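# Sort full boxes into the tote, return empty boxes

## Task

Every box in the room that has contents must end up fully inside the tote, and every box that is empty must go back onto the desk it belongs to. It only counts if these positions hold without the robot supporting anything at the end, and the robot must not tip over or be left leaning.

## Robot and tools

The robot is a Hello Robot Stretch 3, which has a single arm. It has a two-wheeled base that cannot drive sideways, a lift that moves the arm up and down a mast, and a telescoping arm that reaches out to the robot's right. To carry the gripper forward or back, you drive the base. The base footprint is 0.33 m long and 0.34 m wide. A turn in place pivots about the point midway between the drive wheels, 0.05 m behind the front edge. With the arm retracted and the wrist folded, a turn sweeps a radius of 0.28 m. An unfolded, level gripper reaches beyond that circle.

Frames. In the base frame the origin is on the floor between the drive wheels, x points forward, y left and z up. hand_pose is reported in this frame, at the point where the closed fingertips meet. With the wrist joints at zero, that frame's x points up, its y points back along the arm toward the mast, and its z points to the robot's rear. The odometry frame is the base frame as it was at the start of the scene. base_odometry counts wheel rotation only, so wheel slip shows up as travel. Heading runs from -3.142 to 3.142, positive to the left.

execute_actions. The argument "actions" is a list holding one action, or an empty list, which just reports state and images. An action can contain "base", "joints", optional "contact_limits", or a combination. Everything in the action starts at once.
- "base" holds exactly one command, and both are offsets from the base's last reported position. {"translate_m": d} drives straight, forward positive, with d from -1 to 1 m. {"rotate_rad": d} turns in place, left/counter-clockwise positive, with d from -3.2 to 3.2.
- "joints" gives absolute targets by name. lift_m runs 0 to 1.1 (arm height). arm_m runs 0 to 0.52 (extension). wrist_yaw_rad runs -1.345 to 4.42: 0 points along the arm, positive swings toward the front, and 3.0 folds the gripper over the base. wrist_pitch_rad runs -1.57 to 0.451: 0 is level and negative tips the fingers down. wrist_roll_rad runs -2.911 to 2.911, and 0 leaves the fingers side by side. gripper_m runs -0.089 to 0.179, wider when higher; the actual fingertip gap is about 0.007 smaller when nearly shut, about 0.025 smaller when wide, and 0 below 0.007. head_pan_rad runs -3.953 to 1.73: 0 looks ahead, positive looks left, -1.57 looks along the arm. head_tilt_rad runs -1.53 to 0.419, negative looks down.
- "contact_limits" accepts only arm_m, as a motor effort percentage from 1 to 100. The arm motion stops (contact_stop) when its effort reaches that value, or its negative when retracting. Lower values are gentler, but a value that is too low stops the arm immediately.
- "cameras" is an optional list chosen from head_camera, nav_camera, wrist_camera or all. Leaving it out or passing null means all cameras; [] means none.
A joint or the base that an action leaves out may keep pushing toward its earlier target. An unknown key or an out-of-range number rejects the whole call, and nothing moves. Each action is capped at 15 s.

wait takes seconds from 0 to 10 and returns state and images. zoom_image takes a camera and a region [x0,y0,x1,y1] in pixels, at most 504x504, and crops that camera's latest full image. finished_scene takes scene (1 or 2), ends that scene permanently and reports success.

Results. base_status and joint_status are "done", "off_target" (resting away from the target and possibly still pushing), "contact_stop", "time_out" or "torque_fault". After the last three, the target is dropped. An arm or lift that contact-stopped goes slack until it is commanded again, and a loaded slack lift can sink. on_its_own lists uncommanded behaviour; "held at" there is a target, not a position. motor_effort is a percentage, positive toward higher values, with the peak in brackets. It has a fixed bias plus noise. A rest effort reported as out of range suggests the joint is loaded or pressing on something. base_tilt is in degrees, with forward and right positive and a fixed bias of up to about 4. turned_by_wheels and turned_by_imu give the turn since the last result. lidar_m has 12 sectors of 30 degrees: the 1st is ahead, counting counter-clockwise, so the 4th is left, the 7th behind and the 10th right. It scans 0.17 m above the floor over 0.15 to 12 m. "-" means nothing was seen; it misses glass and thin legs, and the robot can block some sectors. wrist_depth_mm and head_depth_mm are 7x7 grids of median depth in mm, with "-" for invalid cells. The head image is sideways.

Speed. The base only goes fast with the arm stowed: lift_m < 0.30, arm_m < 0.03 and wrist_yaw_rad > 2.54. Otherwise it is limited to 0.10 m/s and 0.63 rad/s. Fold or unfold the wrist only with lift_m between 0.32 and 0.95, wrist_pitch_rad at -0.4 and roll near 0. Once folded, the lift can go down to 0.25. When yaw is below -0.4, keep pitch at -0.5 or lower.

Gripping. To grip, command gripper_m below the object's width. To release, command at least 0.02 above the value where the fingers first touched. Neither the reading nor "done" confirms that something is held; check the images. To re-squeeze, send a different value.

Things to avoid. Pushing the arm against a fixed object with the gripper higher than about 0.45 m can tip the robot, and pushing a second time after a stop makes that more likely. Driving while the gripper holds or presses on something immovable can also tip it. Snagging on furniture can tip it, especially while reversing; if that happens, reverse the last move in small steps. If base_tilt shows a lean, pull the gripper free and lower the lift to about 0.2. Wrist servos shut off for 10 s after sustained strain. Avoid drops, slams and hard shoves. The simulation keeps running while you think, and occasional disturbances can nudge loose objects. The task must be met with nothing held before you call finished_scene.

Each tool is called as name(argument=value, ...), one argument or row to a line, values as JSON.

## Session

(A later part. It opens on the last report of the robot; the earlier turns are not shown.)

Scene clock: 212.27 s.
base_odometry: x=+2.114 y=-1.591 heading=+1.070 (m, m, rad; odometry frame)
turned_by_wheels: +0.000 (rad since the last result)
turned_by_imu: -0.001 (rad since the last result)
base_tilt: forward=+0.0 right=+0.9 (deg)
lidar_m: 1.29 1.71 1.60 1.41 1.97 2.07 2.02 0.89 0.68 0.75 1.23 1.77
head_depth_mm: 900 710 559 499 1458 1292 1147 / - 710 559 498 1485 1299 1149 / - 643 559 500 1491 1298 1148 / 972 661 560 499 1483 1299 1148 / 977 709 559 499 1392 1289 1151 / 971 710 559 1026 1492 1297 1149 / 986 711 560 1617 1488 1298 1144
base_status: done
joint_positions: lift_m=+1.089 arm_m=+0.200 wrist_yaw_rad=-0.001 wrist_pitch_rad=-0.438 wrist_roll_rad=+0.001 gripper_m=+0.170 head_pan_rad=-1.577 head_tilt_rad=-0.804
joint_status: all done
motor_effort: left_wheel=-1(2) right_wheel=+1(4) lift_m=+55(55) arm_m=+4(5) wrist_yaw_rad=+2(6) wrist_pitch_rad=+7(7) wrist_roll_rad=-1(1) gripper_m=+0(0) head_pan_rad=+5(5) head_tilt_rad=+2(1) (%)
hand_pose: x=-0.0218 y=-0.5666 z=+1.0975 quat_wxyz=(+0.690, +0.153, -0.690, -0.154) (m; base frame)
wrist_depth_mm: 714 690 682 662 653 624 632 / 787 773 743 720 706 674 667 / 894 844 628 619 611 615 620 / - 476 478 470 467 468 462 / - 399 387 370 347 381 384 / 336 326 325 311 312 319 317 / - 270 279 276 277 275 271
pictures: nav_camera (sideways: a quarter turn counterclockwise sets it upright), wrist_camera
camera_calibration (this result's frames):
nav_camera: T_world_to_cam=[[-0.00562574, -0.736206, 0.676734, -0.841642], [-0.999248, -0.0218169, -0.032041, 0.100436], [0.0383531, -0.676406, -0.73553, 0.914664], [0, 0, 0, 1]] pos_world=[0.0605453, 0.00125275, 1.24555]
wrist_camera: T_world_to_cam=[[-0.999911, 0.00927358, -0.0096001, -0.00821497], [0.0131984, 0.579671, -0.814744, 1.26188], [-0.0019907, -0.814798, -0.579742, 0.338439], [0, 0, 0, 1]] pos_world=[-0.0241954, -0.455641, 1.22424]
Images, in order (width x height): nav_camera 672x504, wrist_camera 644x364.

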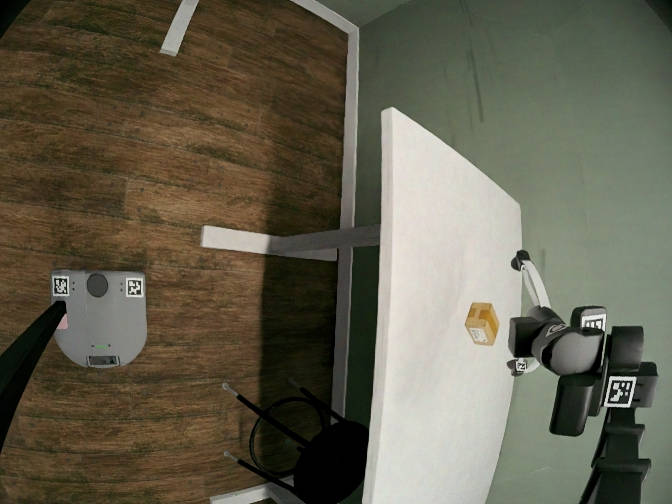

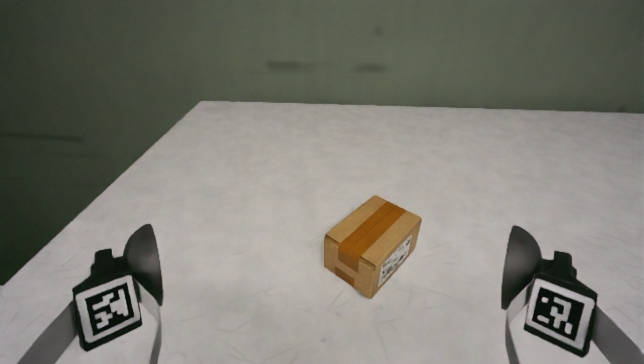

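execute_actions(
  actions=[
    {"base":{"translate_m":0.03},"joints":{"wrist_yaw_rad":-0.4,"arm_m":0.33}},
  ],
  cameras=[],
)

execute_actions(
  actions=[
    {"joints":{"lift_m":1.02}},
  ],
  cameras=["wrist_camera"],
)

Scene clock: 218.03 s.
base_odometry: x=+2.128 y=-1.564 heading=+1.070 (m, m, rad; odometry frame)
turned_by_wheels: +0.000 (rad since the last result)
turned_by_imu: -0.001 (rad since the last result)
base_tilt: forward=+0.0 right=+0.8 (deg)
lidar_m: 1.27 1.69 1.59 1.41 1.97 2.10 2.05 0.91 0.70 0.74 1.24 1.76
head_depth_mm: 923 709 559 499 1483 1295 1149 / 922 682 559 498 1489 1300 1149 / 878 648 560 499 1485 1297 1149 / 923 709 559 499 1484 1299 1145 / 972 708 559 498 1396 1272 1149 / 970 710 559 1622 1494 1298 1147 / 1017 711 561 1627 1491 1294 1152
base_status: done
joint_positions: lift_m=+1.089 arm_m=+0.330 wrist_yaw_rad=-0.399 wrist_pitch_rad=-0.438 wrist_roll_rad=+0.001 gripper_m=+0.170 head_pan_rad=-1.577 head_tilt_rad=-0.804
joint_status: all done
motor_effort: left_wheel=-1(3) right_wheel=+0(4) lift_m=+56(55) arm_m=+4(4) wrist_yaw_rad=+0(4) wrist_pitch_rad=+7(7) wrist_roll_rad=-1(1) gripper_m=+0(1) head_pan_rad=+5(5) head_tilt_rad=+1(1) (%)
hand_pose: x=-0.1078 y=-0.6791 z=+1.0975 quat_wxyz=(+0.646, +0.014, -0.707, -0.288) (m; base frame)
wrist_depth_mm: 455 493 522 570 609 685 761 / 490 525 577 623 683 753 817 / 532 560 597 629 617 615 608 / 473 479 480 472 476 475 473 / 387 399 383 381 382 380 380 / 323 326 324 323 326 320 321 / - 270 276 226 274 277 270
pictures: none
No camera images: the call's "cameras" was empty. Leave "cameras" out to get every camera's image.

Scene clock: 219.50 s.
base_odometry: x=+2.128 y=-1.564 heading=+1.070 (m, m, rad; odometry frame)
turned_by_wheels: +0.000 (rad since the last result)
turned_by_imu: +0.000 (rad since the last result)
base_tilt: forward=+0.0 right=+0.9 (deg)
lidar_m: 1.26 1.69 1.59 1.41 1.97 2.09 2.05 0.92 0.70 0.74 1.24 1.76
head_depth_mm: 921 684 559 499 1493 1297 1145 / 960 674 560 498 1492 1292 1148 / - 645 560 499 1494 1295 1153 / 974 682 560 499 1492 1300 1146 / 970 709 559 995 1386 1274 1154 / 971 710 560 1634 1481 1299 1146 / 1019 710 559 1620 1485 1301 1150
base_status: not commanded
joint_positions: lift_m=+1.021 arm_m=+0.330 wrist_yaw_rad=-0.399 wrist_pitch_rad=-0.437 wrist_roll_rad=+0.001 gripper_m=+0.170 head_pan_rad=-1.577 head_tilt_rad=-0.804
joint_status: all done
motor_effort: left_wheel=+0(1) right_wheel=+0(0) lift_m=+12(51) arm_m=+3(4) wrist_yaw_rad=+0(0) wrist_pitch_rad=+7(8) wrist_roll_rad=-1(1) gripper_m=+0(0) head_pan_rad=+6(5) head_tilt_rad=+1(1) (%)
hand_pose: x=-0.1078 y=-0.6791 z=+1.0292 quat_wxyz=(+0.646, +0.014, -0.707, -0.288) (m; base frame)
wrist_depth_mm: 456 481 527 575 611 683 784 / 490 522 563 618 648 653 654 / 463 462 458 458 462 462 459 / 354 356 356 355 353 349 351 / 286 296 285 214 284 286 283 / 241 241 232 181 239 240 238 / - 201 165 160 206 206 204
pictures: wrist_camera
camera_calibration (this result's frames):
wrist_camera: T_world_to_cam=[[-0.918179, 0.396049, -0.00960111, 0.177689], [0.236767, 0.529154, -0.814824, 1.26245], [-0.31763, -0.750427, -0.579629, 0.216569], [0, 0, 0, 1]] pos_world=[-0.0669674, -0.575884, 1.15591]
Images, in order (width x height): wrist_camera 644x364.

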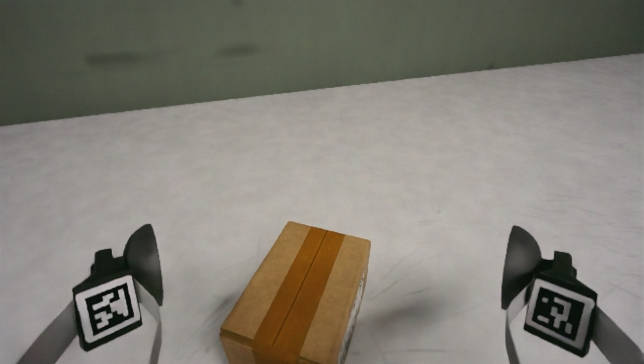

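execute_actions(
  actions=[
    {"base":{"translate_m":0.015},"joints":{"lift_m":0.978,"arm_m":0.35}},
  ],
  cameras=[],
)

execute_actions(
  actions=[
    {"joints":{"gripper_m":0.025}},
  ],
  cameras=[],
)

execute_actions(
  actions=[
    {"joints":{"lift_m":1.04}},
  ],
  cameras=["wrist_camera"],
)

Scene clock: 222.80 s.
base_odometry: x=+2.136 y=-1.551 heading=+1.070 (m, m, rad; odometry frame)
turned_by_wheels: +0.000 (rad since the last result)
turned_by_imu: +0.000 (rad since the last result)
base_tilt: forward=+0.0 right=+0.9 (deg)
lidar_m: 1.25 1.68 1.58 1.41 1.97 2.11 2.06 0.93 0.71 0.74 1.24 1.74
head_depth_mm: - 659 559 499 1484 1300 1147 / 970 659 559 500 1488 1298 1147 / - 636 560 498 1485 1297 1149 / 972 661 558 499 1490 1294 1149 / 975 708 559 1000 1394 1270 1149 / 973 710 558 1638 1496 1298 1149 / 1021 711 560 1628 1495 1292 1150
base_status: done
joint_positions: lift_m=+0.979 arm_m=+0.350 wrist_yaw_rad=-0.399 wrist_pitch_rad=-0.437 wrist_roll_rad=+0.001 gripper_m=+0.170 head_pan_rad=-1.577 head_tilt_rad=-0.804
joint_status: all done
motor_effort: left_wheel=+0(3) right_wheel=+0(4) lift_m=+13(14) arm_m=+4(5) wrist_yaw_rad=+1(1) wrist_pitch_rad=+7(7) wrist_roll_rad=-1(1) gripper_m=+1(0) head_pan_rad=+5(5) head_tilt_rad=+1(1) (%)
hand_pose: x=-0.1078 y=-0.6991 z=+0.9872 quat_wxyz=(+0.646, +0.014, -0.707, -0.288) (m; base frame)
wrist_depth_mm: 442 470 502 553 613 661 727 / 467 484 532 519 526 522 516 / 373 368 365 365 360 360 362 / 282 280 279 278 279 277 276 / 227 235 225 155 167 225 225 / 196 190 185 130 178 189 188 / - 159 159 119 158 163 160
pictures: none
No camera images: the call's "cameras" was empty. Leave "cameras" out to get every camera's image.

Scene clock: 224.73 s.
base_odometry: x=+2.136 y=-1.551 heading=+1.070 (m, m, rad; odometry frame)
turned_by_wheels: +0.000 (rad since the last result)
turned_by_imu: +0.000 (rad since the last result)
base_tilt: forward=+0.1 right=+0.9 (deg)
lidar_m: 1.25 1.68 1.58 1.41 1.96 2.11 2.07 0.93 0.71 0.74 1.24 1.74
head_depth_mm: - 671 558 499 1494 1298 1150 / 973 659 559 499 1489 1296 1151 / - 636 559 499 1483 1297 1151 / 970 658 559 499 1486 1295 1145 / 975 709 560 1000 1398 1269 1152 / 971 710 560 1629 1495 1302 1143 / 1025 710 558 1627 1489 1295 1151
base_status: not commanded
joint_positions: lift_m=+0.979 arm_m=+0.350 wrist_yaw_rad=-0.399 wrist_pitch_rad=-0.438 wrist_roll_rad=+0.001 gripper_m=+0.026 head_pan_rad=-1.577 head_tilt_rad=-0.804
joint_status: all done
motor_effort: left_wheel=+0(1) right_wheel=+1(1) lift_m=+13(13) arm_m=+4(3) wrist_yaw_rad=-1(0) wrist_pitch_rad=+8(7) wrist_roll_rad=-1(1) gripper_m=-20(94) head_pan_rad=+5(5) head_tilt_rad=+1(1) (%)
hand_pose: x=-0.1077 y=-0.6991 z=+0.9871 quat_wxyz=(+0.646, +0.014, -0.707, -0.288) (m; base frame)
wrist_depth_mm: 443 477 519 553 604 652 734 / 465 500 522 525 517 516 518 / 371 365 362 366 360 362 360 / 279 280 276 277 277 278 275 / 226 226 234 155 159 223 223 / 190 190 130 129 128 189 188 / 165 163 160 118 155 162 161
pictures: none
No camera images: the call's "cameras" was empty. Leave "cameras" out to get every camera's image.

Scene clock: 226.17 s.
base_odometry: x=+2.136 y=-1.551 heading=+1.070 (m, m, rad; odometry frame)
turned_by_wheels: +0.000 (rad since the last result)
turned_by_imu: +0.000 (rad since the last result)
base_tilt: forward=+0.0 right=+0.9 (deg)
lidar_m: 1.25 1.68 1.58 1.41 1.96 2.11 2.06 0.93 0.71 0.74 1.24 1.74
head_depth_mm: 961 709 559 499 1489 1294 1145 / 922 669 560 498 1486 1297 1150 / - 659 559 499 1488 1297 1148 / 924 710 559 499 1493 1299 1151 / 972 709 559 1000 1394 1275 1154 / 971 711 559 1621 1486 1295 1151 / 1024 710 559 1623 1485 1297 1151
base_status: not commanded
joint_positions: lift_m=+1.039 arm_m=+0.350 wrist_yaw_rad=-0.400 wrist_pitch_rad=-0.457 wrist_roll_rad=+0.003 gripper_m=+0.026 head_pan_rad=-1.577 head_tilt_rad=-0.803
joint_status: all done
motor_effort: left_wheel=-1(2) right_wheel=+1(1) lift_m=+57(61) arm_m=+3(4) wrist_yaw_rad=+1(4) wrist_pitch_rad=+16(18) wrist_roll_rad=-2(3) gripper_m=-17(20) head_pan_rad=+6(5) head_tilt_rad=+1(1) (%)
hand_pose: x=-0.1069 y=-0.6967 z=+1.0430 quat_wxyz=(+0.642, +0.020, -0.707, -0.294) (m; base frame)
wrist_depth_mm: 441 472 506 561 611 671 762 / 479 513 559 601 640 662 643 / 490 478 477 482 467 473 467 / 373 371 371 366 367 366 366 / 305 304 315 158 163 300 301 / 258 255 142 132 133 252 251 / 221 221 210 117 209 219 218
pictures: wrist_camera
camera_calibration (this result's frames):
wrist_camera: T_world_to_cam=[[-0.917571, 0.397424, -0.0108819, 0.187969], [0.244856, 0.543334, -0.803015, 1.28121], [-0.313225, -0.739488, -0.595859, 0.236719], [0, 0, 0, 1]] pos_world=[-0.0670906, -0.595779, 1.17193]
Images, in order (width x height): wrist_camera 644x364.

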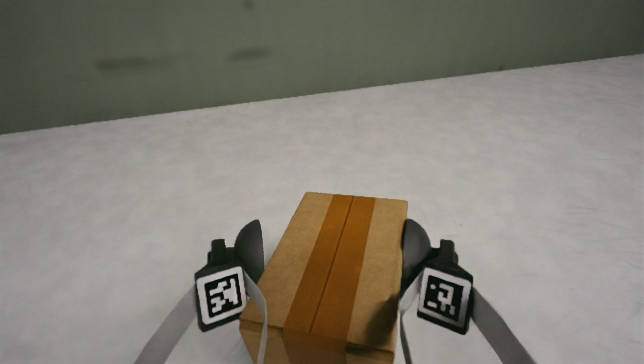

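execute_actions(
  actions=[
    {"joints":{"lift_m":1.09,"arm_m":0.0,"gripper_m":0.018}},
  ],
  cameras=[],
)

execute_actions(
  actions=[
    {"base":{"translate_m":-1.0},"joints":{"wrist_yaw_rad":0}},
  ],
  cameras=[],
)

execute_actions(
  actions=[
    {"base":{"translate_m":-0.71},"joints":{"head_pan_rad":-1.743,"head_tilt_rad":-0.988}},
  ],
  cameras=[],
)

execute_actions(
  actions=[
    {"joints":{"lift_m":0.3,"wrist_pitch_rad":-0.85,"arm_m":0.37}},
  ],
  cameras=["head_camera","wrist_camera"],
)

Scene clock: 236.03 s.
base_odometry: x=+2.136 y=-1.551 heading=+1.070 (m, m, rad; odometry frame)
turned_by_wheels: +0.000 (rad since the last result)
turned_by_imu: -0.001 (rad since the last result)
base_tilt: forward=+0.0 right=+0.9 (deg)
lidar_m: 1.25 1.67 1.58 1.41 1.97 2.11 2.07 0.93 0.71 0.74 1.24 1.74
head_depth_mm: - - - - 1461 1299 1154 / - - - - 1463 1297 1148 / - - - - 1436 1306 1148 / 972 724 - - 1459 1298 1145 / 974 709 561 1023 1394 1276 1150 / 971 711 560 1623 1483 1300 1150 / 1025 712 560 1626 1492 1290 1147
base_status: not commanded
joint_positions: lift_m=+1.089 arm_m=+0.000 wrist_yaw_rad=-0.400 wrist_pitch_rad=-0.458 wrist_roll_rad=+0.003 gripper_m=+0.019 head_pan_rad=-1.577 head_tilt_rad=-0.803
joint_status: all done
motor_effort: left_wheel=-1(0) right_wheel=+0(0) lift_m=+57(59) arm_m=-4(6) wrist_yaw_rad=+0(0) wrist_pitch_rad=+16(16) wrist_roll_rad=-2(2) gripper_m=-19(56) head_pan_rad=+6(5) head_tilt_rad=+1(1) (%)
hand_pose: x=-0.1068 y=-0.3470 z=+1.0929 quat_wxyz=(+0.642, +0.020, -0.707, -0.294) (m; base frame)
wrist_depth_mm: 713 772 834 892 1000 - - / 761 777 821 825 840 819 837 / 610 593 596 599 594 584 597 / 469 464 466 465 455 459 451 / 378 375 389 159 163 370 371 / 317 314 142 132 134 337 - / 275 274 260 117 948 - -
pictures: none
No camera images: the call's "cameras" was empty. Leave "cameras" out to get every camera's image.

Scene clock: 247.53 s.
base_odometry: x=+1.655 y=-2.428 heading=+1.070 (m, m, rad; odometry frame)
turned_by_wheels: +0.000 (rad since the last result)
turned_by_imu: -0.002 (rad since the last result)
base_tilt: forward=+0.1 right=+0.8 (deg)
lidar_m: 2.24 2.26 1.66 1.47 1.43 1.09 1.07 1.13 1.13 0.66 0.52 1.32
head_depth_mm: - - - - 1459 1299 1153 / - - - - 1424 1301 1147 / - - - - 1390 1271 1132 / - 682 - 462 1497 1294 1143 / 922 711 543 462 1455 1296 1151 / 929 711 527 462 1243 1250 1146 / 933 711 528 463 884 1270 1151
base_status: done
joint_positions: lift_m=+1.089 arm_m=+0.000 wrist_yaw_rad=-0.001 wrist_pitch_rad=-0.458 wrist_roll_rad=+0.003 gripper_m=+0.019 head_pan_rad=-1.577 head_tilt_rad=-0.803
joint_status: all done
motor_effort: left_wheel=+0(4) right_wheel=+1(3) lift_m=+58(58) arm_m=-4(4) wrist_yaw_rad=+2(6) wrist_pitch_rad=+15(16) wrist_roll_rad=-2(2) gripper_m=-20(20) head_pan_rad=+6(4) head_tilt_rad=+0(1) (%)
hand_pose: x=-0.0218 y=-0.3644 z=+1.0929 quat_wxyz=(+0.688, +0.160, -0.689, -0.161) (m; base frame)
wrist_depth_mm: 880 838 816 815 761 750 749 / 841 850 847 809 838 821 818 / 603 602 594 611 580 910 875 / 462 464 441 454 455 959 998 / 381 365 357 158 163 387 - / 315 319 142 133 134 315 - / 272 275 260 118 258 271 -
pictures: none
No camera images: the call's "cameras" was empty. Leave "cameras" out to get every camera's image.

Scene clock: 256.13 s.
base_odometry: x=+1.314 y=-3.051 heading=+1.070 (m, m, rad; odometry frame)
turned_by_wheels: +0.000 (rad since the last result)
turned_by_imu: -0.001 (rad since the last result)
base_tilt: forward=+0.1 right=+0.8 (deg)
lidar_m: 2.95 2.12 1.63 1.16 0.49 0.37 0.37 0.39 0.56 1.06 0.86 1.03
head_depth_mm: - - 977 967 1012 1060 1073 / - - 1190 1335 1315 1219 1144 / - - - 1499 1351 1217 - / - - - 1499 1333 1218 - / - - - 1518 1316 1222 1112 / 957 1209 1406 1518 1352 1222 1110 / 965 1145 1382 1520 1351 1222 1109
base_status: done
joint_positions: lift_m=+1.089 arm_m=+0.000 wrist_yaw_rad=-0.001 wrist_pitch_rad=-0.458 wrist_roll_rad=+0.003 gripper_m=+0.019 head_pan_rad=-1.736 head_tilt_rad=-0.976
joint_status: all done
motor_effort: left_wheel=+0(4) right_wheel=+0(3) lift_m=+57(57) arm_m=-4(4) wrist_yaw_rad=+1(3) wrist_pitch_rad=+16(16) wrist_roll_rad=-2(2) gripper_m=-20(19) head_pan_rad=-5(27) head_tilt_rad=-4(15) (%)
hand_pose: x=-0.0217 y=-0.3644 z=+1.0929 quat_wxyz=(+0.688, +0.160, -0.689, -0.161) (m; base frame)
wrist_depth_mm: 816 789 779 746 730 699 479 / 869 859 830 838 826 769 468 / 592 966 932 925 911 751 474 / - - - - 991 744 464 / 679 - - 158 163 731 459 / 772 - 143 132 134 667 454 / - 935 - 117 - 662 444
pictures: none
No camera images: the call's "cameras" was empty. Leave "cameras" out to get every camera's image.

Scene clock: 264.13 s.
base_odometry: x=+1.314 y=-3.051 heading=+1.070 (m, m, rad; odometry frame)
turned_by_wheels: +0.000 (rad since the last result)
turned_by_imu: -0.001 (rad since the last result)
base_tilt: forward=+0.0 right=+0.8 (deg)
lidar_m: 2.96 2.12 1.63 1.16 0.49 0.37 0.37 0.39 0.56 1.06 0.86 1.02
head_depth_mm: 855 890 926 967 1010 1057 1069 / 1013 1146 1263 1339 1310 1220 1142 / 1016 1203 1474 1519 1356 1235 - / 1006 1189 1449 1572 1328 1221 - / 993 1171 1422 1544 1315 1223 1116 / 980 1157 1402 1523 1354 1220 1113 / 975 1142 1382 1514 1351 1223 1113
base_status: not commanded
joint_positions: lift_m=+0.301 arm_m=+0.370 wrist_yaw_rad=-0.001 wrist_pitch_rad=-0.873 wrist_roll_rad=+0.003 gripper_m=+0.019 head_pan_rad=-1.736 head_tilt_rad=-0.976
joint_status: all done
motor_effort: left_wheel=+0(0) right_wheel=+0(0) lift_m=+16(52) arm_m=+5(4) wrist_yaw_rad=+0(1) wrist_pitch_rad=+10(16) wrist_roll_rad=-2(2) gripper_m=-20(19) head_pan_rad=-4(5) head_tilt_rad=-4(4) (%)
hand_pose: x=-0.0217 y=-0.6609 z=+0.2276 quat_wxyz=(+0.640, +0.298, -0.641, -0.300) (m; base frame)
wrist_depth_mm: 522 508 495 480 474 469 448 / 562 556 547 541 536 519 472 / 502 493 497 494 494 492 465 / 466 454 449 450 447 452 435 / 419 415 353 158 162 410 401 / 378 386 142 133 134 378 371 / 353 352 237 117 236 347 348
pictures: head_camera (sideways: a quarter turn clockwise sets it upright), wrist_camera
camera_calibration (this result's frames):
head_camera: T_world_to_cam=[[0.158141, 0.839991, -0.519044, 0.697613], [0.981492, -0.191218, -0.0104178, 0.00772813], [-0.108001, -0.507791, -0.854684, 1.07418], [0, 0, 0, 1]] pos_world=[-0.00189343, -0.0390531, 1.28026]
wrist_camera: T_world_to_cam=[[-0.999889, 0.0135191, -0.00628451, -0.0135177], [0.0148588, 0.869335, -0.493999, 0.726217], [-0.00121508, -0.494038, -0.86944, 0.0352462], [0, 0, 0, 1]] pos_world=[-0.0242641, -0.613731, 0.38931]
Images, in order (width x height): head_camera 896x504, wrist_camera 644x364.

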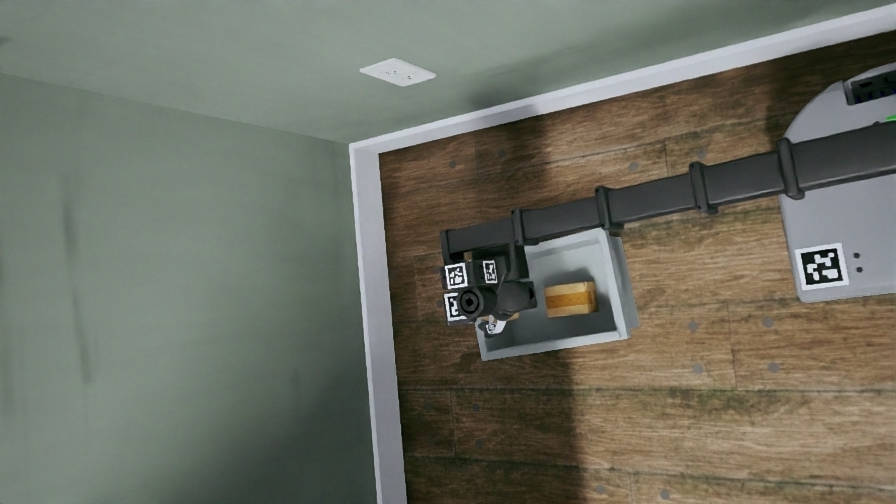

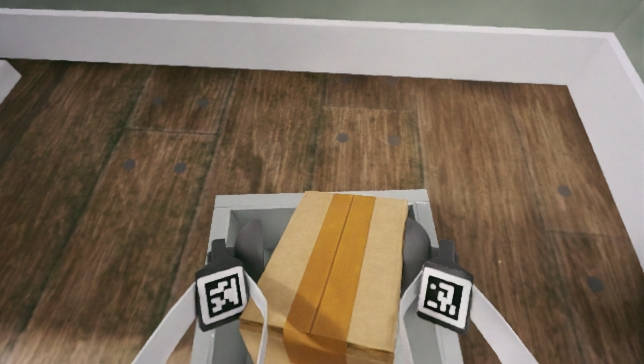

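execute_actions(
  actions=[
    {"joints":{"lift_m":0.2,"arm_m":0.36}},
  ],
  cameras=["head_camera","wrist_camera"],
)

Scene clock: 268.30 s.
base_odometry: x=+1.314 y=-3.051 heading=+1.070 (m, m, rad; odometry frame)
turned_by_wheels: +0.000 (rad since the last result)
turned_by_imu: -0.001 (rad since the last result)
base_tilt: forward=+0.0 right=+0.9 (deg)
lidar_m: 2.95 2.12 1.63 1.16 0.49 0.37 0.37 0.39 0.56 1.06 0.86 1.02
head_depth_mm: 851 888 925 965 1010 1058 1074 / 1013 1154 1257 1334 1312 1225 1145 / 1016 1201 1466 1519 1361 1226 - / 1003 1183 1443 1538 1292 1223 - / 994 1172 1421 1514 1309 1219 1114 / 979 1156 1397 1518 1355 1220 1110 / 970 1137 1380 1513 1359 1220 1111
base_status: not commanded
joint_positions: lift_m=+0.201 arm_m=+0.360 wrist_yaw_rad=-0.001 wrist_pitch_rad=-0.873 wrist_roll_rad=+0.003 gripper_m=+0.019 head_pan_rad=-1.736 head_tilt_rad=-0.976
joint_status: all done
motor_effort: left_wheel=+0(0) right_wheel=+1(1) lift_m=+15(19) arm_m=-4(5) wrist_yaw_rad=+1(2) wrist_pitch_rad=+10(10) wrist_roll_rad=-2(2) gripper_m=-19(20) head_pan_rad=-4(4) head_tilt_rad=-4(4) (%)
hand_pose: x=-0.0217 y=-0.6513 z=+0.1275 quat_wxyz=(+0.640, +0.299, -0.641, -0.300) (m; base frame)
wrist_depth_mm: 473 468 460 460 451 449 429 / 420 414 408 408 403 403 405 / 372 369 219 220 220 362 362 / 338 325 254 258 248 324 327 / 307 297 255 158 163 290 300 / 281 182 142 132 134 173 276 / 260 160 196 118 234 174 255
pictures: head_camera (sideways: a quarter turn clockwise sets it upright), wrist_camera
camera_calibration (this result's frames):
head_camera: T_world_to_cam=[[0.158141, 0.839991, -0.519044, 0.697613], [0.981492, -0.191218, -0.0104178, 0.00772813], [-0.108001, -0.507791, -0.854684, 1.07418], [0, 0, 0, 1]] pos_world=[-0.00189342, -0.0390531, 1.28026]
wrist_camera: T_world_to_cam=[[-0.999889, 0.0135206, -0.00628156, -0.0142749], [0.014859, 0.869447, -0.493803, 0.668539], [-0.00121505, -0.493842, -0.869551, -0.0468577], [0, 0, 0, 1]] pos_world=[-0.0242641, -0.604206, 0.289292]
Images, in order (width x height): head_camera 896x504, wrist_camera 644x364.

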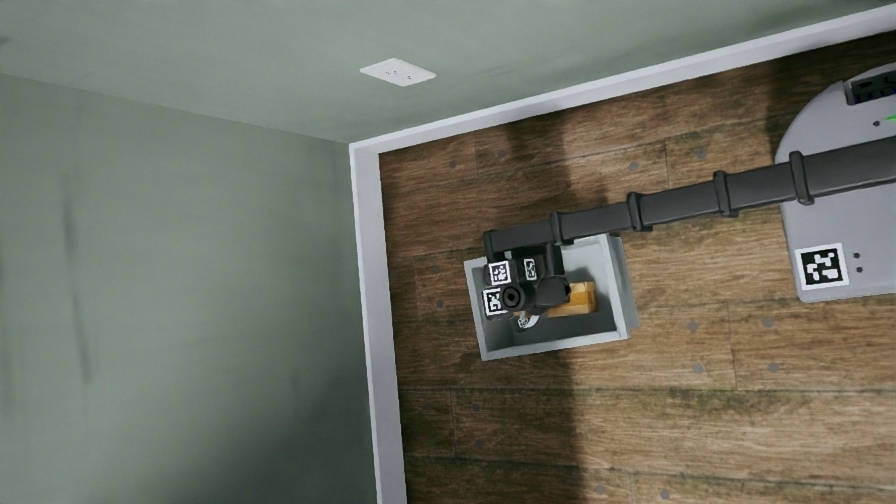

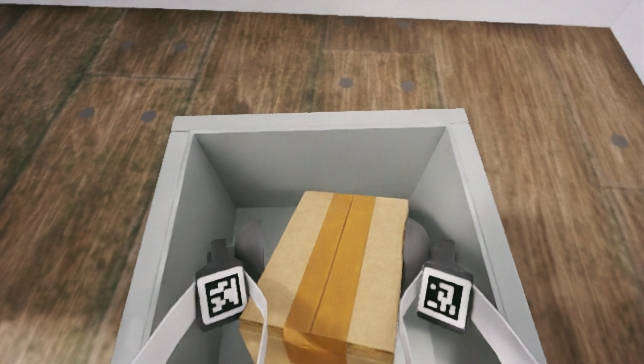

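execute_actions(
  actions=[
    {"joints":{"lift_m":0.16,"arm_m":0.375}},
  ],
  cameras=["wrist_camera"],
)

execute_actions(
  actions=[
    {"joints":{"gripper_m":0.1}},
  ],
  cameras=[],
)

execute_actions(
  actions=[
    {"joints":{"lift_m":0.5}},
  ],
  cameras=[],
)

execute_actions(
  actions=[
    {"joints":{"arm_m":0.0,"head_tilt_rad":-1.1}},
  ],
)

Scene clock: 272.47 s.
base_odometry: x=+1.314 y=-3.051 heading=+1.070 (m, m, rad; odometry frame)
turned_by_wheels: +0.000 (rad since the last result)
turned_by_imu: -0.001 (rad since the last result)
base_tilt: forward=+0.0 right=+0.9 (deg)
lidar_m: 2.95 2.12 1.63 1.16 0.49 0.38 0.37 0.39 0.56 1.06 0.86 1.02
head_depth_mm: 855 889 927 963 1009 1057 1071 / 1017 1152 1264 1340 1310 1225 1141 / 1013 1199 1473 1523 1353 1238 - / 1002 1185 1447 1517 1310 1224 - / 991 1174 1422 1516 1307 1220 1111 / 982 1157 1405 1514 1353 1214 1110 / 969 1141 1381 1524 1351 1222 1110
base_status: not commanded
joint_positions: lift_m=+0.161 arm_m=+0.375 wrist_yaw_rad=-0.001 wrist_pitch_rad=-0.874 wrist_roll_rad=+0.003 gripper_m=+0.019 head_pan_rad=-1.736 head_tilt_rad=-0.976
joint_status: all done
motor_effort: left_wheel=+0(0) right_wheel=+0(0) lift_m=+15(13) arm_m=+4(6) wrist_yaw_rad=+1(2) wrist_pitch_rad=+10(10) wrist_roll_rad=-2(2) gripper_m=-20(19) head_pan_rad=-4(3) head_tilt_rad=-4(4) (%)
hand_pose: x=-0.0217 y=-0.6658 z=+0.0875 quat_wxyz=(+0.640, +0.299, -0.641, -0.300) (m; base frame)
wrist_depth_mm: 402 399 401 397 392 393 388 / 355 357 352 349 345 346 349 / 318 173 186 189 190 175 309 / 289 158 228 230 225 155 282 / 264 146 253 158 163 146 257 / 237 144 142 132 134 136 233 / 116 133 198 117 212 136 115
pictures: wrist_camera
camera_calibration (this result's frames):
wrist_camera: T_world_to_cam=[[-0.999889, 0.0135219, -0.00627904, -0.01433], [0.0148591, 0.869542, -0.493636, 0.661405], [-0.00121502, -0.493675, -0.869646, -0.0886937], [0, 0, 0, 1]] pos_world=[-0.0242641, -0.618711, 0.249271]
Images, in order (width x height): wrist_camera 644x364.

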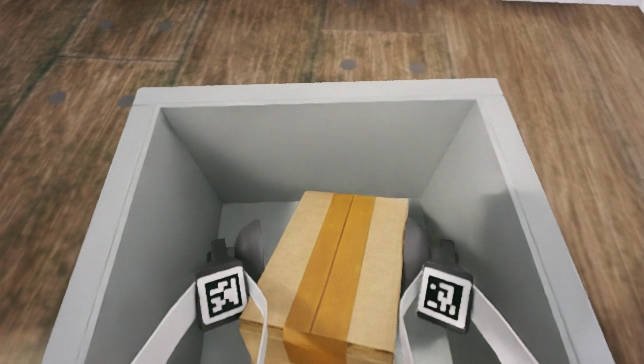

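Scene clock: 273.77 s.
base_odometry: x=+1.314 y=-3.051 heading=+1.070 (m, m, rad; odometry frame)
turned_by_wheels: +0.000 (rad since the last result)
turned_by_imu: +0.000 (rad since the last result)
base_tilt: forward=+0.0 right=+0.8 (deg)
lidar_m: 2.95 2.11 1.64 1.16 0.49 0.37 0.37 0.39 0.55 1.06 0.87 1.03
head_depth_mm: 856 889 925 967 1009 1058 1066 / 1016 1153 1259 1335 1316 1224 1144 / 1015 1201 1478 1516 1356 1238 - / 1002 1187 1453 1517 1311 1222 - / 995 1173 1419 1522 1304 1222 1110 / 978 1152 1403 1514 1351 1216 1116 / 972 1140 1373 1513 1353 1222 1110
base_status: not commanded
joint_positions: lift_m=+0.161 arm_m=+0.375 wrist_yaw_rad=-0.001 wrist_pitch_rad=-0.863 wrist_roll_rad=+0.003 gripper_m=+0.100 head_pan_rad=-1.736 head_tilt_rad=-0.976
joint_status: all done
motor_effort: left_wheel=+0(1) right_wheel=+0(1) lift_m=+15(15) arm_m=+4(4) wrist_yaw_rad=+2(2) wrist_pitch_rad=+6(10) wrist_roll_rad=-2(2) gripper_m=+0(84) head_pan_rad=-5(4) head_tilt_rad=-4(4) (%)
hand_pose: x=-0.0217 y=-0.6680 z=+0.0890 quat_wxyz=(+0.641, +0.295, -0.643, -0.297) (m; base frame)
wrist_depth_mm: 414 408 403 402 403 402 400 / 361 357 355 354 355 357 352 / 327 173 183 185 187 181 314 / 287 158 227 238 226 155 286 / 266 146 254 193 251 144 259 / 240 135 240 152 165 127 234 / 118 134 221 159 215 159 166
pictures: none
No camera images: the call's "cameras" was empty. Leave "cameras" out to get every camera's image.

Scene clock: 277.70 s.
base_odometry: x=+1.314 y=-3.051 heading=+1.070 (m, m, rad; odometry frame)
turned_by_wheels: +0.000 (rad since the last result)
turned_by_imu: +0.000 (rad since the last result)
base_tilt: forward=+0.0 right=+0.9 (deg)
lidar_m: 2.95 2.12 1.63 1.16 0.49 0.38 0.36 0.39 0.56 1.06 0.86 1.02
head_depth_mm: 854 889 925 961 1011 1057 1072 / 1015 1148 1260 1337 1316 1221 - / 1012 1201 1463 1545 1365 1208 - / 1004 1187 1400 1471 1327 1218 - / 992 1169 1381 1488 1320 1225 1113 / 981 1158 1401 1517 1347 1223 1109 / 971 1138 1378 1511 1351 1217 1112
base_status: not commanded
joint_positions: lift_m=+0.499 arm_m=+0.375 wrist_yaw_rad=-0.001 wrist_pitch_rad=-0.862 wrist_roll_rad=+0.003 gripper_m=+0.100 head_pan_rad=-1.736 head_tilt_rad=-0.976
joint_status: all done
motor_effort: left_wheel=-1(0) right_wheel=+0(0) lift_m=+55(59) arm_m=+4(3) wrist_yaw_rad=+2(2) wrist_pitch_rad=+5(6) wrist_roll_rad=-2(2) gripper_m=+0(1) head_pan_rad=-4(5) head_tilt_rad=-4(4) (%)
hand_pose: x=-0.0217 y=-0.6682 z=+0.4276 quat_wxyz=(+0.641, +0.295, -0.643, -0.297) (m; base frame)
wrist_depth_mm: 534 511 506 484 474 460 444 / 649 623 595 578 560 542 496 / 728 746 716 687 663 637 480 / 671 707 706 698 694 671 483 / 626 637 640 635 636 606 474 / 588 585 490 526 560 573 465 / 537 543 533 514 524 516 446
pictures: none
No camera images: the call's "cameras" was empty. Leave "cameras" out to get every camera's image.

Scene clock: 281.67 s.
base_odometry: x=+1.314 y=-3.051 heading=+1.070 (m, m, rad; odometry frame)
turned_by_wheels: +0.000 (rad since the last result)
turned_by_imu: +0.000 (rad since the last result)
base_tilt: forward=+0.0 right=+0.9 (deg)
lidar_m: 2.95 2.12 1.63 1.16 0.49 0.37 0.37 0.39 0.55 1.06 0.86 1.03
head_depth_mm: 867 904 941 987 1037 1081 1110 / 1068 1217 1294 1340 1283 1206 - / 1085 1318 1536 1425 1317 - - / 1073 1301 1525 1401 1310 - - / 1064 1281 1526 1367 1284 1192 1106 / 1046 1263 1516 1418 1295 1195 1105 / 1036 1244 1496 1415 1299 1196 1110
base_status: not commanded
joint_positions: lift_m=+0.499 arm_m=+0.000 wrist_yaw_rad=+0.000 wrist_pitch_rad=-0.862 wrist_roll_rad=+0.003 gripper_m=+0.100 head_pan_rad=-1.736 head_tilt_rad=-1.087
joint_status: all done
motor_effort: left_wheel=+0(0) right_wheel=+0(0) lift_m=+55(55) arm_m=-4(5) wrist_yaw_rad=+1(2) wrist_pitch_rad=+5(5) wrist_roll_rad=-2(2) gripper_m=+1(0) head_pan_rad=-4(4) head_tilt_rad=-4(12) (%)
hand_pose: x=-0.0216 y=-0.2937 z=+0.4277 quat_wxyz=(+0.642, +0.295, -0.643, -0.296) (m; base frame)
wrist_depth_mm: 935 911 922 883 841 758 466 / 824 852 887 840 861 721 457 / 696 789 762 729 754 692 454 / 686 691 691 654 693 669 447 / 627 638 650 612 633 617 440 / 591 588 582 576 574 565 440 / 533 539 548 540 537 526 429
pictures: head_camera (sideways: a quarter turn clockwise sets it upright), nav_camera (sideways: a quarter turn counterclockwise sets it upright), wrist_camera
camera_calibration (this result's frames):
head_camera: T_world_to_cam=[[0.166708, 0.891335, -0.42158, 0.570605], [0.981709, -0.189921, -0.0133416, 0.0115316], [-0.0919587, -0.411645, -0.906693, 1.14166], [0, 0, 0, 1]] pos_world=[-0.0014592, -0.0364508, 1.27585]
nav_camera: T_world_to_cam=[[-0.148528, -0.883468, 0.444325, -0.537991], [-0.988418, 0.146774, -0.0385719, 0.108859], [-0.0311381, -0.444907, -0.895035, 1.12244], [0, 0, 0, 1]] pos_world=[0.062642, 0.00810771, 1.24787]
wrist_camera: T_world_to_cam=[[-0.999898, 0.0127868, -0.00642607, -0.0172821], [0.0142831, 0.863814, -0.503608, 0.508343], [-0.000888582, -0.503648, -0.863908, 0.385419], [0, 0, 0, 1]] pos_world=[-0.0241985, -0.244777, 0.588861]
Images, in order (width x height): head_camera 896x504, nav_camera 672x504, wrist_camera 644x364.

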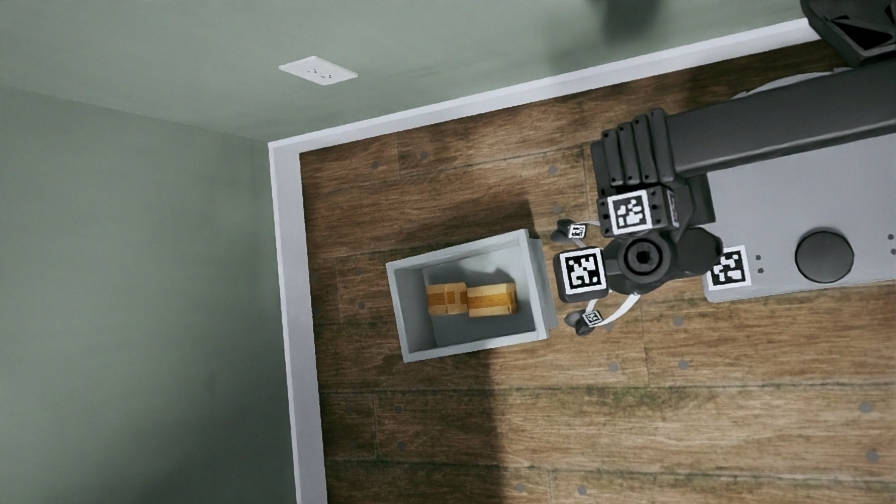

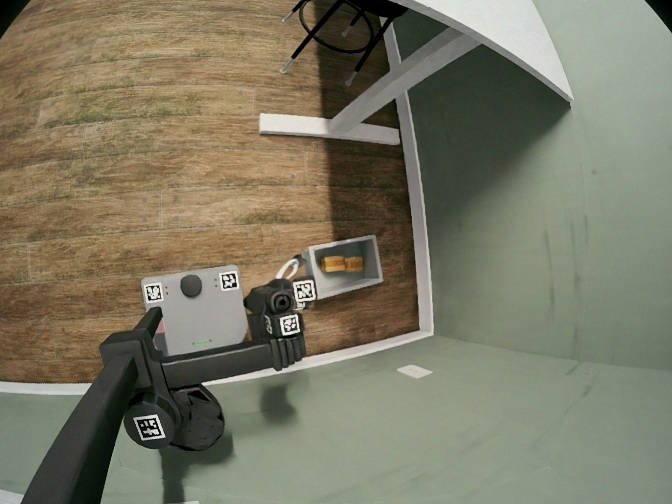

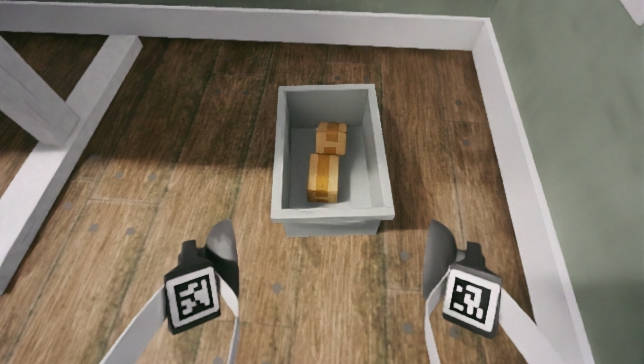

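zoom_image(
  camera="head_camera",
  region=[370, 210, 570, 370],
)

Region (370, 210, 570, 370) of head_camera's 896x504 image, scaled by 2.520, with more detail than that image has; it fills the top 403 rows of this view, and the rest is white.

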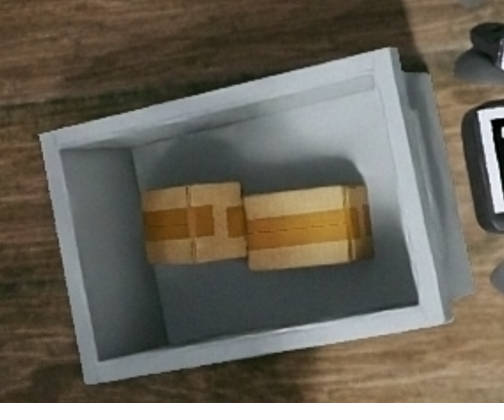

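execute_actions(
  actions=[
    {"joints":{"gripper_m":0.0,"arm_m":0.27,"lift_m":0.3}},
  ],
  cameras=[],
)

execute_actions(
  actions=[
    {"joints":{"lift_m":0.14}},
  ],
  cameras=["wrist_camera","head_camera"],
)

Scene clock: 289.43 s.
base_odometry: x=+1.314 y=-3.051 heading=+1.070 (m, m, rad; odometry frame)
turned_by_wheels: +0.000 (rad since the last result)
turned_by_imu: -0.001 (rad since the last result)
base_tilt: forward=+0.0 right=+0.9 (deg)
lidar_m: 2.95 2.12 1.63 1.16 0.49 0.37 0.37 0.39 0.56 1.06 0.86 1.03
head_depth_mm: 866 903 942 985 1035 1082 1083 / 1071 1218 1288 1346 1284 1206 - / 1086 1317 1544 1420 1310 - - / 1072 1302 1525 1461 1289 1225 - / 1063 1280 1524 1386 1280 1192 1109 / 1047 1265 1522 1414 1297 1196 1106 / 1039 1247 1499 1415 1295 1192 1102
base_status: not commanded
joint_positions: lift_m=+0.301 arm_m=+0.270 wrist_yaw_rad=+0.000 wrist_pitch_rad=-0.862 wrist_roll_rad=+0.003 gripper_m=+0.000 head_pan_rad=-1.736 head_tilt_rad=-1.087
joint_status: all done
motor_effort: left_wheel=+0(0) right_wheel=+0(0) lift_m=+13(48) arm_m=+5(3) wrist_yaw_rad=+2(1) wrist_pitch_rad=+4(5) wrist_roll_rad=-2(2) gripper_m=-2(80) head_pan_rad=-4(4) head_tilt_rad=-5(4) (%)
hand_pose: x=-0.0216 y=-0.5633 z=+0.2294 quat_wxyz=(+0.642, +0.295, -0.643, -0.296) (m; base frame)
wrist_depth_mm: 612 625 600 590 582 557 492 / 570 568 558 571 563 564 466 / 511 510 498 364 477 489 462 / 457 456 436 405 425 448 426 / 417 415 390 406 367 414 403 / 383 386 345 - 276 379 379 / 348 354 338 339 336 350 350
pictures: none
No camera images: the call's "cameras" was empty. Leave "cameras" out to get every camera's image.

Scene clock: 291.83 s.
base_odometry: x=+1.314 y=-3.051 heading=+1.070 (m, m, rad; odometry frame)
turned_by_wheels: +0.000 (rad since the last result)
turned_by_imu: +0.000 (rad since the last result)
base_tilt: forward=+0.0 right=+0.9 (deg)
lidar_m: 2.95 2.12 1.63 1.16 0.49 0.37 0.37 0.39 0.56 1.06 0.86 1.02
head_depth_mm: 865 905 945 989 1036 1080 1054 / 1067 1217 1290 1344 1284 1213 - / 1085 1314 1535 1421 1308 - - / 1077 1305 1525 1417 1282 1222 - / 1062 1283 1508 1373 1277 1194 1101 / 1049 1262 1519 1418 1296 1195 1109 / 1037 1254 1504 1416 1291 1194 1106
base_status: not commanded
joint_positions: lift_m=+0.141 arm_m=+0.270 wrist_yaw_rad=+0.000 wrist_pitch_rad=-0.846 wrist_roll_rad=+0.003 gripper_m=+0.000 head_pan_rad=-1.736 head_tilt_rad=-1.087
joint_status: all done
motor_effort: left_wheel=-1(1) right_wheel=+1(2) lift_m=+5(11) arm_m=+3(4) wrist_yaw_rad=+1(0) wrist_pitch_rad=-1(5) wrist_roll_rad=-2(2) gripper_m=-1(1) head_pan_rad=-4(4) head_tilt_rad=-5(4) (%)
hand_pose: x=-0.0216 y=-0.5665 z=+0.0720 quat_wxyz=(+0.644, +0.290, -0.645, -0.291) (m; base frame)
wrist_depth_mm: 399 385 229 239 232 371 386 / 348 181 260 271 264 175 334 / 303 163 284 194 260 151 299 / 273 138 244 204 259 152 264 / 244 136 237 195 240 153 121 / 111 135 214 - 221 154 110 / 104 134 203 202 204 156 102
pictures: head_camera (sideways: a quarter turn clockwise sets it upright), wrist_camera
camera_calibration (this result's frames):
head_camera: T_world_to_cam=[[0.166736, 0.891501, -0.421218, 0.570134], [0.98171, -0.189916, -0.0133519, 0.011545], [-0.0918991, -0.411288, -0.906861, 1.14188], [0, 0, 0, 1]] pos_world=[-0.00145749, -0.0364405, 1.27583]
wrist_camera: T_world_to_cam=[[-0.999896, 0.0127792, -0.00662457, -0.0160842], [0.0143636, 0.855808, -0.517094, 0.561293], [-0.000938686, -0.517135, -0.855903, -0.0674663], [0, 0, 0, 1]] pos_world=[-0.024208, -0.515043, 0.23239]
Images, in order (width x height): head_camera 896x504, wrist_camera 644x364.

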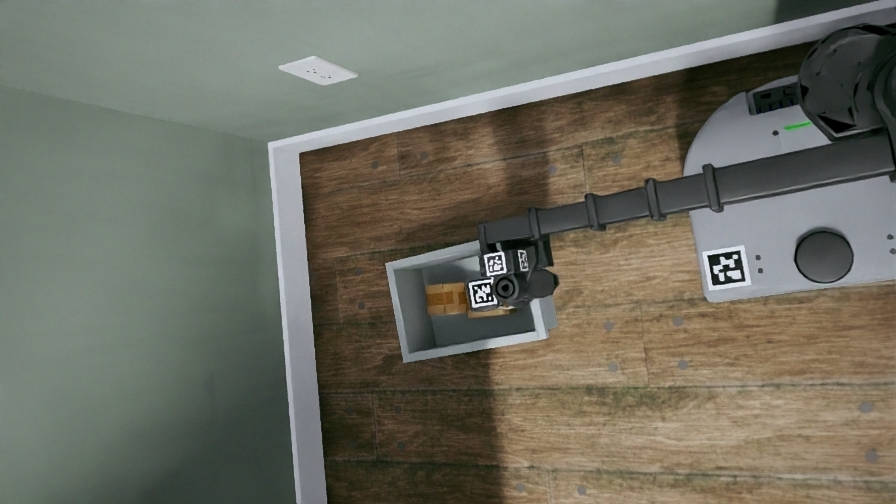

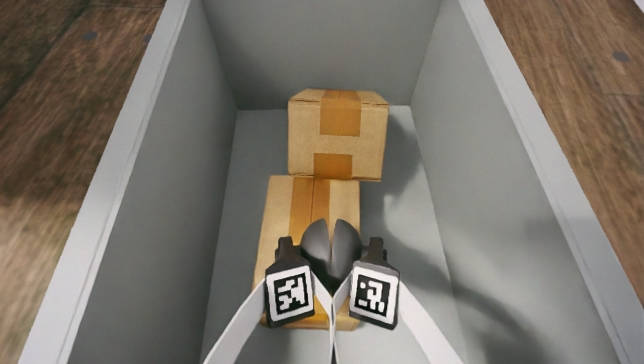

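In contact with box 1; drag it toward the near wall.

execute_actions(
  actions=[
    {"joints":{"arm_m":0.225}},
  ],
  cameras=["wrist_camera"],
)

execute_actions(
  actions=[
    {"joints":{"lift_m":0.4}},
  ],
  cameras=["wrist_camera"],
)

Scene clock: 296.50 s.
base_odometry: x=+1.314 y=-3.051 heading=+1.070 (m, m, rad; odometry frame)
turned_by_wheels: +0.000 (rad since the last result)
turned_by_imu: -0.001 (rad since the last result)
base_tilt: forward=+0.0 right=+0.9 (deg)
lidar_m: 2.96 2.12 1.63 1.16 0.49 0.37 0.37 0.39 0.56 1.06 0.86 1.02
head_depth_mm: 864 901 943 986 1033 1082 1054 / 1071 1218 1293 1338 1288 1215 - / 1095 1324 1539 1422 1305 - - / 1072 1298 1516 1404 1261 1224 - / 1061 1285 1517 1378 1287 1194 1105 / 1051 1273 1513 1418 1295 1193 1107 / 1036 1247 1492 1416 1297 1192 1106
base_status: not commanded
joint_positions: lift_m=+0.141 arm_m=+0.225 wrist_yaw_rad=+0.000 wrist_pitch_rad=-0.841 wrist_roll_rad=+0.003 gripper_m=+0.000 head_pan_rad=-1.736 head_tilt_rad=-1.087
joint_status: all done
motor_effort: left_wheel=-1(1) right_wheel=+1(1) lift_m=+11(10) arm_m=-5(6) wrist_yaw_rad=+0(1) wrist_pitch_rad=-4(5) wrist_roll_rad=-2(2) gripper_m=-1(2) head_pan_rad=-5(4) head_tilt_rad=-5(4) (%)
hand_pose: x=-0.0216 y=-0.5232 z=+0.0726 quat_wxyz=(+0.645, +0.288, -0.646, -0.289) (m; base frame)
wrist_depth_mm: 401 385 269 283 270 377 388 / 349 332 281 269 300 178 337 / 306 158 278 237 267 154 298 / 276 137 258 208 263 156 263 / 246 133 236 193 244 157 121 / 112 132 211 - 222 158 110 / 102 131 203 203 206 159 105
pictures: wrist_camera
camera_calibration (this result's frames):
wrist_camera: T_world_to_cam=[[-0.999896, 0.012735, -0.00669942, -0.0166494], [0.0143593, 0.852804, -0.522033, 0.523392], [-0.000934784, -0.522075, -0.852899, -0.0473438], [0, 0, 0, 1]] pos_world=[-0.0242075, -0.470856, 0.232737]
Images, in order (width x height): wrist_camera 644x364.

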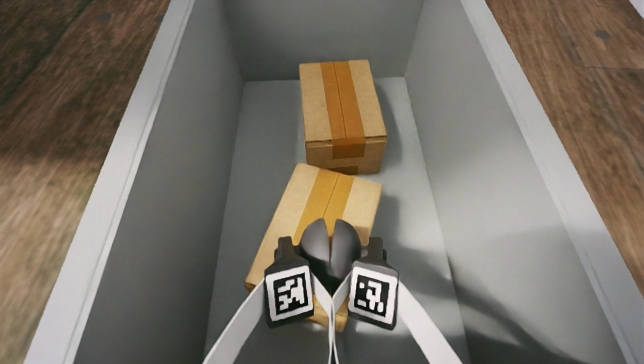

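Scene clock: 299.70 s.
base_odometry: x=+1.314 y=-3.051 heading=+1.070 (m, m, rad; odometry frame)
turned_by_wheels: +0.000 (rad since the last result)
turned_by_imu: +0.000 (rad since the last result)
base_tilt: forward=+0.0 right=+0.9 (deg)
lidar_m: 2.96 2.12 1.63 1.16 0.49 0.37 0.37 0.39 0.56 1.06 0.86 1.02
head_depth_mm: 866 903 940 984 1034 1075 1086 / 1069 1217 1297 1345 1281 1214 - / 1087 1323 1534 1428 1317 - - / 1070 1301 1524 1440 1285 1222 - / 1065 1282 1517 1381 1277 1196 1102 / 1053 1266 1516 1408 1299 1192 1106 / 1036 1252 1495 1410 1294 1192 1104
base_status: not commanded
joint_positions: lift_m=+0.399 arm_m=+0.225 wrist_yaw_rad=+0.000 wrist_pitch_rad=-0.858 wrist_roll_rad=+0.003 gripper_m=+0.000 head_pan_rad=-1.736 head_tilt_rad=-1.087
joint_status: all done
motor_effort: left_wheel=-1(1) right_wheel=+1(1) lift_m=+55(57) arm_m=-5(5) wrist_yaw_rad=+0(0) wrist_pitch_rad=+3(4) wrist_roll_rad=-2(2) gripper_m=-2(2) head_pan_rad=-4(4) head_tilt_rad=-5(4) (%)
hand_pose: x=-0.0216 y=-0.5195 z=+0.3282 quat_wxyz=(+0.642, +0.294, -0.644, -0.295) (m; base frame)
wrist_depth_mm: 684 674 664 647 636 620 492 / 705 716 721 712 686 679 477 / 625 650 639 639 645 615 473 / 582 573 556 533 559 570 462 / 528 523 517 522 512 515 439 / 487 482 471 - 477 481 440 / 444 444 443 435 430 441 422
pictures: wrist_camera
camera_calibration (this result's frames):
wrist_camera: T_world_to_cam=[[-0.999896, 0.0128526, -0.00647378, -0.0149977], [0.0143607, 0.861938, -0.50681, 0.653363], [-0.000933857, -0.506851, -0.862033, 0.183518], [0, 0, 0, 1]] pos_world=[-0.0242075, -0.469949, 0.489232]
Images, in order (width x height): wrist_camera 644x364.

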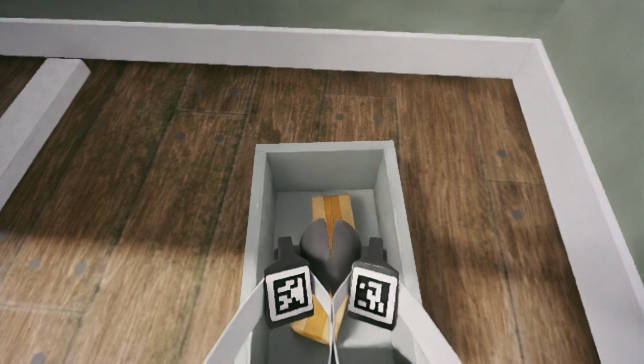

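Both flat now.

finished_scene(
  scene=2,
)

The scene is finished: the task was done.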